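# Close the plate incubator door until it latches

## Task

Push the door of the plate incubator INCUBATOR closed so that its latch engages and keeps it shut on its own. It only counts if the door stays closed without the robot holding it. Afterwards, release it and pull the gripper away.

## Robot and tools

Robot: a single six-joint arm (big_yam) with one parallel two-finger gripper. The fingers point along the gripper's +z axis and close along its y axis. The reported hand position (end_effector_position, the pinch point) sits between the finger pads, about 1 cm short of the fingertips.

Frames: the scene frame has its origin on the table top below the arm base, +z up, +x forward, +y to the left when facing +x. The base may be slightly tilted. Result lines give end_effector_position in metres and end_effector_quat_wxyz in this frame. The printed position can be off, more so at long reach. Motion commands, however, are given in the gripper's own axes.

execute_actions: argument actions is a list holding one action, one wait, or nothing. An empty list just returns the current state. An action is {"rows": [...], "steps": n}: 1 to 15 rows, n up to 15 control steps of 1/30 s (default 15). Each row is applied for one step and the last row repeats to fill the count. A wait is {"steps": n}, n up to 300, counted from the previous result, so your thinking time is included. Optional pictures (true/false) controls whether camera images come back; by default they do. A refused call moves nothing.

Row layout (one list of 7 numbers, each in [-1, 1], for the one arm): dx, dy, dz, rx, ry, rz, opening. The first six are an offset, not a pose: a displacement of the gripper from its pose in the most recent result that reported it (or, before any such result in this scene and for later calls within one reply, from where it is when the action begins). Every row in an action is measured from that same reference, not chained. Scale: 1.0 equals 0.6 m of translation or 180 degrees of rotation; rx, ry, rz form a single rotation vector, all in the gripper frame. opening is absolute: +1 fully open (0.094 m), -1 closed.

move: target is one such row (same offset meaning and reference). speed is the path's top speed in m/s, 0.002 to 0.5, default 0.25; rotation is capped at twice that in rad/s. It drives a straight path lasting 0.5 to 10 s; a longer one is cut off at 10 s before arriving. It rotates the short way, does not slow for obstacles, and the gripper can lag, wander or exceed the speed, especially near full arm extension. The opening is set when the move starts. It ends when the path is done and everything is still, or 5 s after the path ends. Its result adds a move: line with the outcome (done, off_target, moving, held, fault), any limits (paced: pose was clipped; held: a safety check blocked some steps, after which the arm may jump faster), and the remaining distance to target.

wait: seconds, 0 to 10; sends nothing new. zoom_image: camera is cam_high or cam_wrist, region is [x0, y0, x1, y1] in image pixels from the top-left, at most 504 by 504. read_manual: section "licences" only; no motion. finished_scene: scene (1 or 2) ends the current scene irreversibly and reports success. Sending a reply with no tool call ends everything.

Control behaviour: each step, the commanded pose is limited to 70 mm and 16 degrees from the measured pose; inverse kinematics favours position over orientation. After an action the arm only continues to that last clipped pose, so check the result and send the remainder. Tiny commands of a few mm may produce no motion. The arm tends to settle a centimetre or more low, and repeated zero offsets let it sag further; zero offsets are not a pause but a return to the reference pose. To hold height, aim the first call of a reply back at the wanted pose (raising the aim if it still droops) and use zeros in later calls. Because offsets start from the measured pose, repeating a small push into something rigid does not add force, but into something that yields it keeps moving. The simulation keeps running while you think.

Result lines: HELD marks steps where the clearance check altered or blocked your row; "pose unreachable" says the same. The mount under the base counts as part of the arm. Joint positions and Joint velocities list waist, shoulder, elbow, wrist pitch, wrist yaw, wrist roll (rad, rad/s) then finger gap (m, m/s). Ranges: waist -2.880 to 2.880, shoulder 0.000 to 3.142, elbow 0.000 to 3.019, wrist pitch -1.693 to 1.571, wrist yaw -1.571 to 1.571, wrist roll -2.094 to 2.094. grip_measured is the finger opening on the command scale (may be off by about 1 mm); command roughly 0.03 below it to grip firmly. Pad force tops out near 50 to 62 N. Hand target shows where the controller is currently driving. Joint torques are raw drive outputs with offsets and noise. MOTOR HOT appears from 85 °C; at 100 °C an OVER-TEMPERATURE FAULT drops the arm. A held part may occasionally be tugged.

Cameras: cam_high and cam_wrist, both 504x504; cam_high is pinhole with radial distortion, cam_wrist is fisheye.

Avoid: knocking or pushing anything off the table, dropping things, slamming the door, fast impacts and hard presses. Contact force grows with move speed and with how far the target lies beyond the contact point, so approach slowly with targets only slightly past the door.

Each tool is called after "Call:" as name(argument=value, ...) on one line, values as JSON.

## Session

Call:
execute_actions(actions=[])

Scene clock: 0.00 s of 7200.00 s.
end_effector_position=(+0.7755, +0.3171, +0.3606) grip_measured=+1.000 end_effector_quat_wxyz=(+0.072, +0.513, +0.845, +0.134)
Joint positions: [ 0.383  1.731  2.176 -1.165 -0.187  1.479  0.094]
Joint velocities: [-0.024 -0.015  0.002 -0.002 -0.007  0.007  0.   ]
Joint torques (N m, as the arm reports them, + toward a larger angle): no reading
Motor temperatures (°C, as the motors report them): [25 28 28 25 26 28]
Hand target: +0.781, +0.320, +0.366; +0.077, +0.510, +0.845, +0.141

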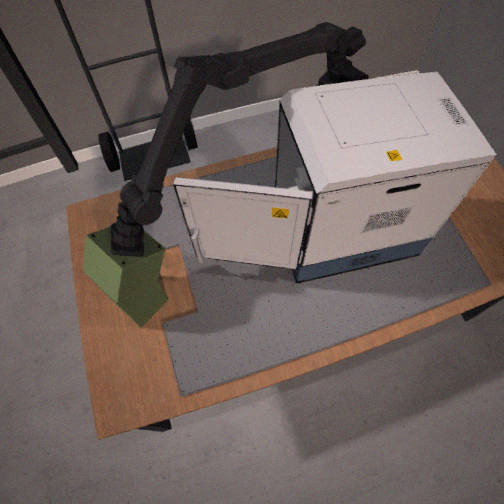

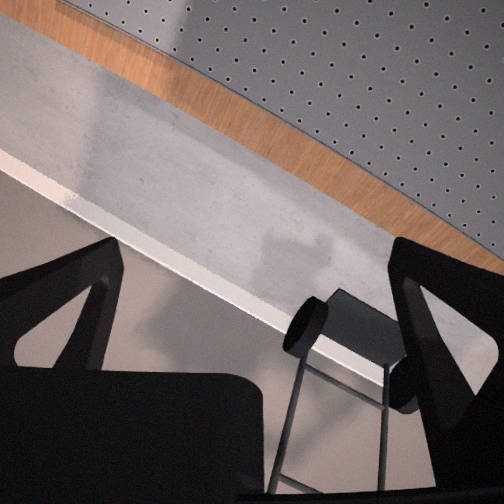

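Call:
move(target=[0.25,-0.35,-0.53,0,0,0,-1])

Call:
zoom_image(camera="cam_high", region=[150,80,350,300])

Scene clock: 8.83 s of 7200.00 s.
end_effector_position=(+0.4491, +0.3136, +0.6141) grip_measured=-0.990 end_effector_quat_wxyz=(+0.073, +0.510, +0.845, +0.144)
Joint positions: [ 0.822  0.852  1.599 -1.439  0.142  1.761  0.   ]
Joint velocities: [ 0.005 -0.005 -0.002  0.027 -0.022  0.051  0.   ]
Joint torques (N m, as the arm reports them, + toward a larger angle): [-0.1  -9.65  8.41  0.49  0.39  0.16]
Motor temperatures (°C, as the motors report them): [26 31 31 25 26 28]
Hand target: +0.449, +0.315, +0.608; +0.069, +0.514, +0.844, +0.135
Off the commanded pose: 0.012 m, 1 deg.
After step 90, 3.60 s passed at rest.
move: off_target

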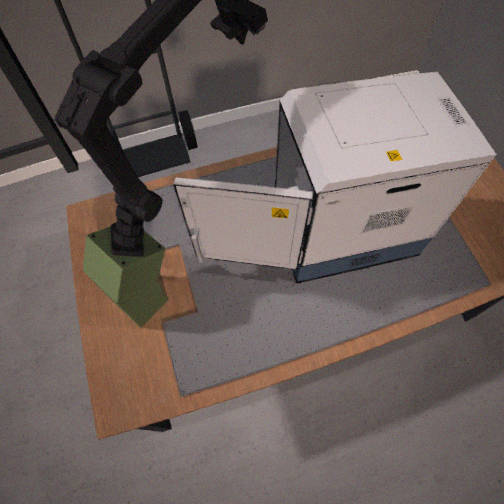

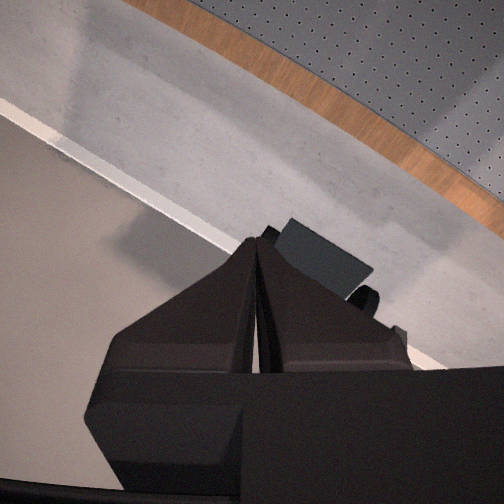

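Region (150, 80, 350, 300) of cam_high's 504x504 image, scaled by 2.291, with more detail than that image has; it fills the left 458 columns of this view, and the rest is white.

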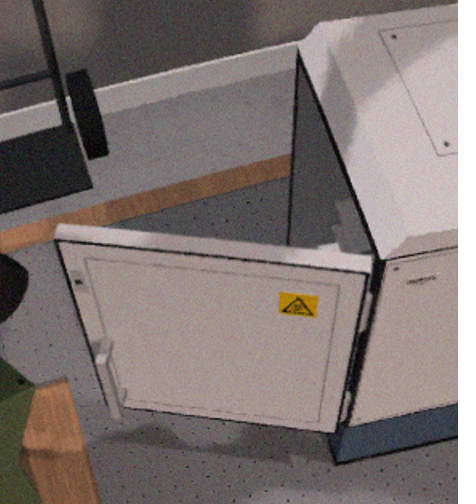

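Call:
move(target=[-0.14,-0.29,-0.09,0,0,-0.33,-1])

Scene clock: 13.77 s of 7200.00 s.
end_effector_position=(+0.3265, +0.1552, +0.6092) grip_measured=-0.990 end_effector_quat_wxyz=(+0.154, +0.034, +0.987, +0.006)
Joint positions: [-0.244  0.434  1.251 -1.669 -0.478 -0.025  0.   ]
Joint velocities: [-0.015  0.015 -0.002 -0.022 -0.007 -0.007 -0.   ]
Joint torques (N m, as the arm reports them, + toward a larger angle): [ 0.13 -1.24  7.64  0.6  -0.14 -0.04]
Motor temperatures (°C, as the motors report them): [25 31 32 25 26 28]
Hand target: +0.327, +0.154, +0.609; +0.152, +0.034, +0.988, +0.005
Off the commanded pose: 0.002 m, 10 deg.
joint sent to its limit — the command would take joint 4 (wrist pitch) past its lower limit, so that joint was sent only as far as its limit.
move: off_target

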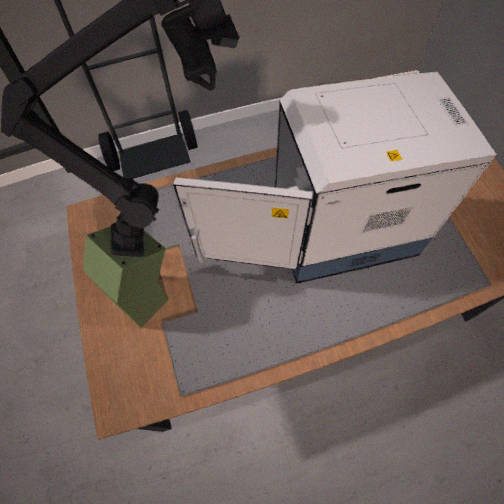

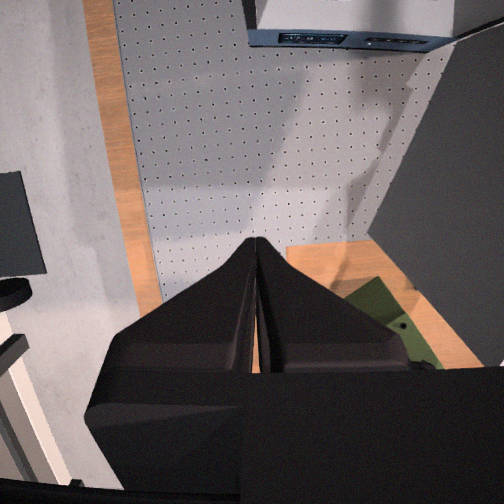

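Call:
move(target=[0,0,0,0,-0.25,0,-1])

Scene clock: 16.70 s of 7200.00 s.
end_effector_position=(+0.3252, +0.1552, +0.6086) grip_measured=-0.990 end_effector_quat_wxyz=(+0.459, +0.034, +0.888, -0.016)
Joint positions: [-0.62   0.     0.894 -1.083 -0.744  0.196  0.   ]
Joint velocities: [-0.005 -0.024 -0.017 -0.002 -0.022  0.066  0.   ]
Joint torques (N m, as the arm reports them, + toward a larger angle): [1.71 4.14 6.63 2.04 0.01 0.15]
Motor temperatures (°C, as the motors report them): [25 30 32 25 26 28]
Hand target: +0.326, +0.155, +0.611; +0.464, +0.037, +0.885, -0.017
Off the commanded pose: 0.001 m, 8 deg.
joint sent to its limit — the command would take joint 2 (shoulder) past its lower limit, so that joint was sent only as far as its limit.
move: off_target

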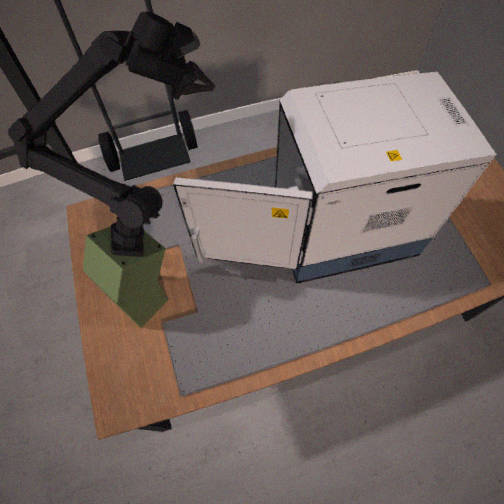

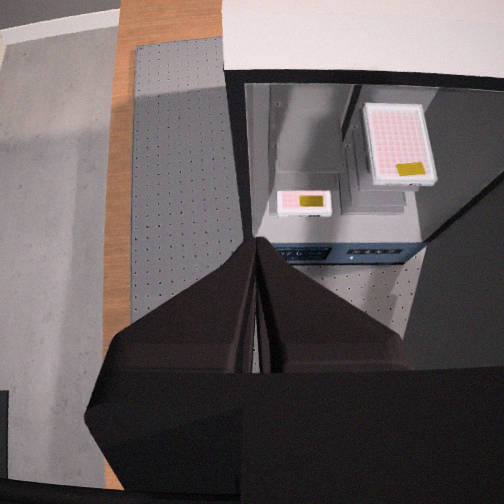

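Call:
move(target=[-0.07,-0.66,0.11,0,0.12,0,-1])

Scene clock: 26.03 s of 7200.00 s.
end_effector_position=(+0.3553, -0.2449, +0.5864) grip_measured=-0.990 end_effector_quat_wxyz=(+0.284, +0.054, +0.957, -0.004)
Joint positions: [-1.35   1.331  1.282 -1.607 -1.074 -1.261  0.   ]
Joint velocities: [ 0.005  0.005 -0.002 -0.007  0.007 -0.022  0.001]
Joint torques (N m, as the arm reports them, + toward a larger angle): [-4.36 -4.01 10.3   0.03 -0.33 -0.04]
Motor temperatures (°C, as the motors report them): [26 29 33 25 26 28]
Hand target: +0.366, -0.247, +0.595; +0.282, +0.035, +0.959, -0.010
Off the commanded pose: 0.025 m, 2 deg.
After step 90, 3.63 s passed at rest.
move: off_target; limits=paced

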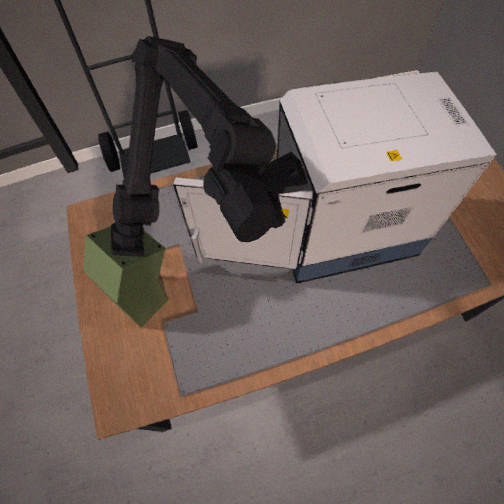

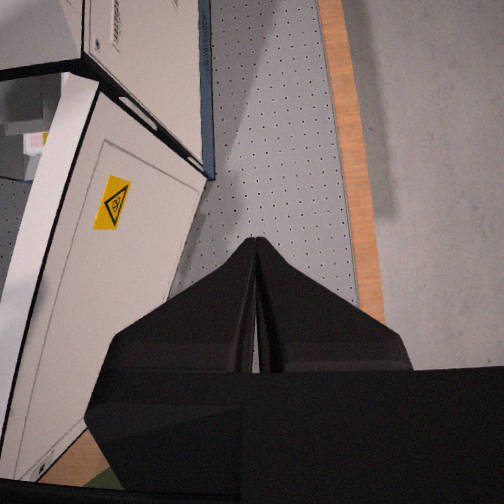

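Call:
move(target=[0.22,0.04,0.24,0,0,0,-1], speed=0.15)

Call:
move(target=[-0.04,0.42,0.04,0,0,0,-1], speed=0.06)

Scene clock: 30.43 s of 7200.00 s.
end_effector_position=(+0.3233, -0.2092, +0.3948) grip_measured=-0.990 end_effector_quat_wxyz=(+0.285, +0.057, +0.957, -0.001)
Joint positions: [-1.123  1.179  0.685 -0.758 -1.051 -0.793  0.   ]
Joint velocities: [-0.005 -0.024 -0.017 -0.012 -0.051  0.051 -0.   ]
Joint torques (N m, as the arm reports them, + toward a larger angle): [-3.57 -5.25  7.2   1.26 -0.16  0.14]
Motor temperatures (°C, as the motors report them): [26 29 33 25 26 28]
Hand target: +0.327, -0.208, +0.396; +0.285, +0.054, +0.957, -0.003
Off the commanded pose: 0.005 m, 0 deg.
move: done

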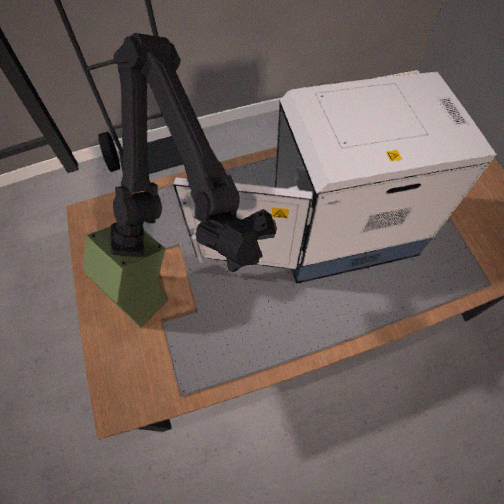

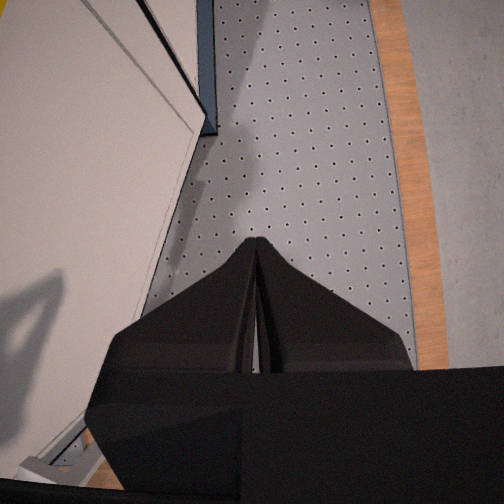

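Scene clock: 35.00 s of 7200.00 s.
end_effector_position=(+0.3802, +0.0323, +0.3892) grip_measured=-0.990 end_effector_quat_wxyz=(+0.276, +0.061, +0.959, +0.001)
Joint positions: [-0.259  0.454  0.532 -0.655 -0.465  0.143  0.   ]
Joint velocities: [-0.015 -0.015 -0.002 -0.022  0.007 -0.022  0.   ]
Joint torques (N m, as the arm reports them, + toward a larger angle): [ 0.02 -2.65  9.62  1.66  0.29  0.21]
Motor temperatures (°C, as the motors report them): [26 29 33 25 26 28]
Hand target: +0.389, +0.037, +0.400; +0.288, +0.059, +0.956, +0.003
Off the commanded pose: 0.009 m, 1 deg.
move: done

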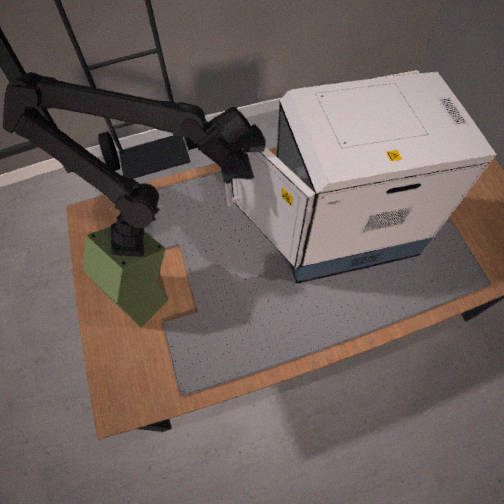

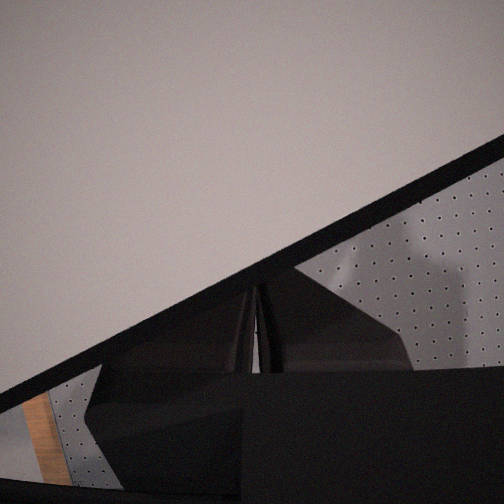

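Call:
move(target=[-0.125,0.1,0.12,0,-0.2,0,-1], speed=0.06)

Scene clock: 45.90 s of 7200.00 s.
end_effector_position=(+0.4689, +0.0721, +0.3547) grip_measured=-0.990 end_effector_quat_wxyz=(+0.536, +0.065, +0.841, -0.028)
Joint positions: [0.217 0.753 0.328 0.439 0.189 0.367 0.   ]
Joint velocities: [-0.005 -0.015 -0.012 -0.007 -0.051 -0.007 -0.001]
Joint torques (N m, as the arm reports them, + toward a larger angle): [-0.8  -4.45  8.66  3.52  0.56 -0.01]
Motor temperatures (°C, as the motors report them): [26 29 34 25 26 28]
Hand target: +0.486, +0.080, +0.371; +0.558, +0.061, +0.827, -0.020
Off the commanded pose: 0.026 m, 3 deg.
After step 90, 2.40 s passed at rest.
move: off_target

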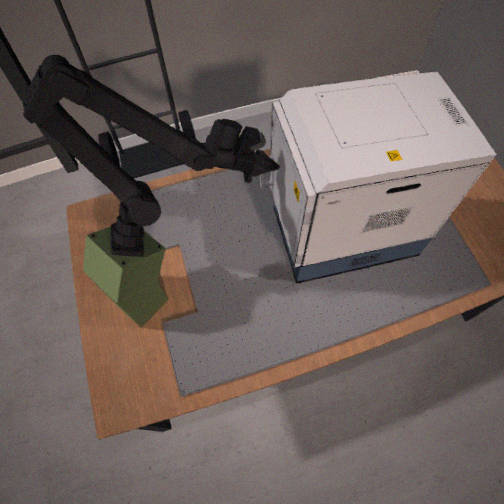

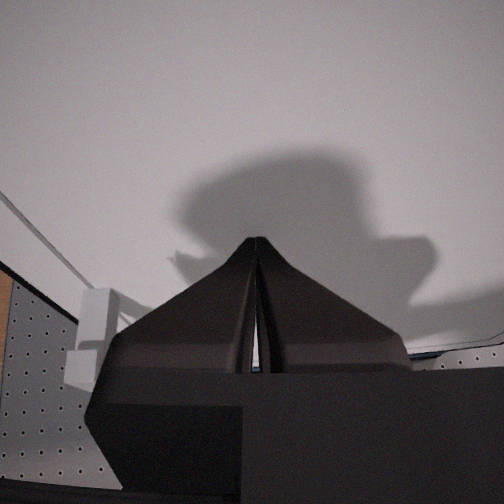

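Call:
move(target=[-0.04,0.02,0.06,0,0,0,-1], speed=0.03)

Call:
move(target=[0.03,0,-0.15,0,0,0,-1], speed=0.1)

Call:
zoom_image(camera="cam_high", region=[230,70,370,210])

Scene clock: 49.83 s of 7200.00 s.
end_effector_position=(+0.4688, +0.0689, +0.3279) grip_measured=-0.990 end_effector_quat_wxyz=(+0.498, +0.064, +0.864, -0.035)
Joint positions: [0.217 0.82  0.345 0.401 0.173 0.367 0.   ]
Joint velocities: [-0.005 -0.015 -0.007 -0.007 -0.051  0.007  0.   ]
Joint torques (N m, as the arm reports them, + toward a larger angle): [-2.63 -5.43 12.3   2.43  0.37  0.07]
Motor temperatures (°C, as the motors report them): [26 29 35 25 26 28]
Hand target: +0.507, +0.078, +0.364; +0.536, +0.065, +0.841, -0.028
Off the commanded pose: 0.056 m, 5 deg.
move: off_target

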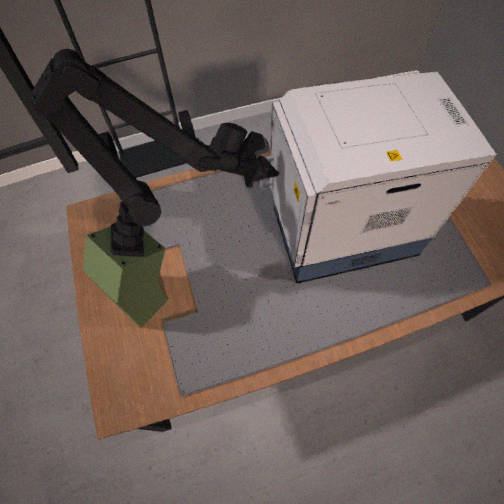

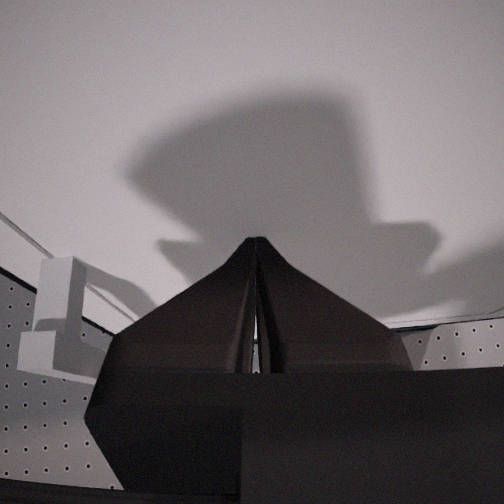

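Scene clock: 51.10 s of 7200.00 s.
end_effector_position=(+0.3851, +0.0810, +0.3604) grip_measured=-0.990 end_effector_quat_wxyz=(+0.503, +0.062, +0.862, -0.037)
Joint positions: [0.367 0.342 0.207 0.069 0.326 0.37  0.   ]
Joint velocities: [-0.005  0.005  0.012  0.002 -0.051  0.022  0.   ]
Joint torques (N m, as the arm reports them, + toward a larger angle): [ 0.31 -2.3   7.5   1.55  0.54  0.17]
Motor temperatures (°C, as the motors report them): [26 29 34 25 26 28]
Hand target: +0.383, +0.082, +0.358; +0.498, +0.065, +0.864, -0.035
Off the commanded pose: 0.004 m, 1 deg.
move: done

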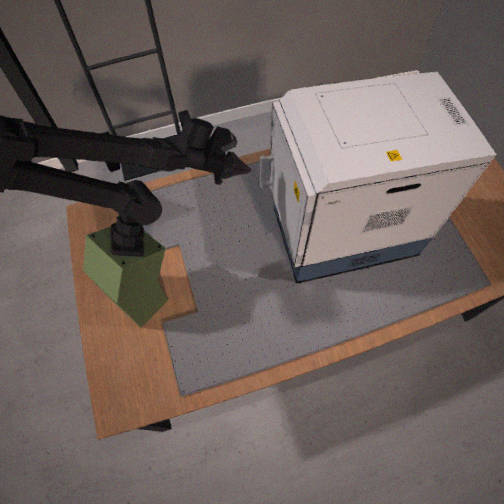

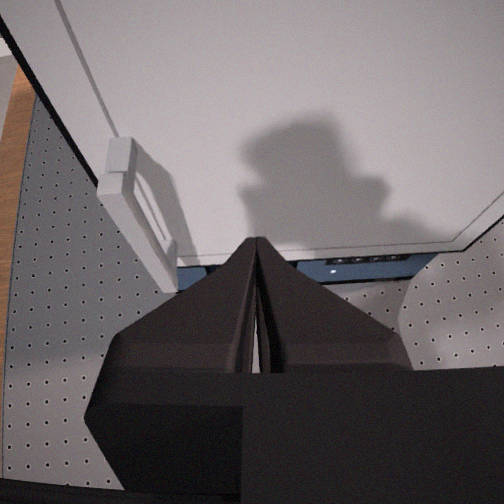

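Region (230, 70, 370, 210) of cam_high's 504x504 image, scaled by 3.600, with more detail than that image has.

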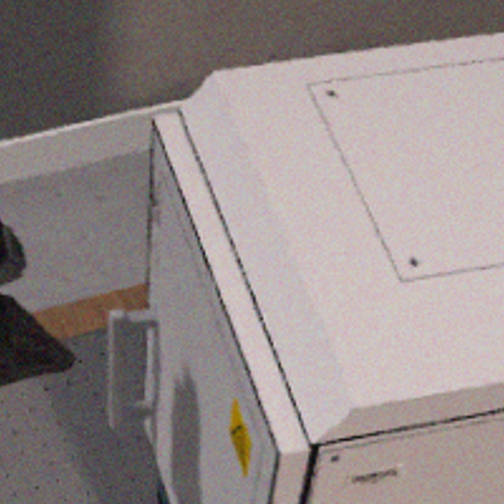

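Looks flush.

Call:
finished_scene(scene=1)

The scene is finished: the task was done.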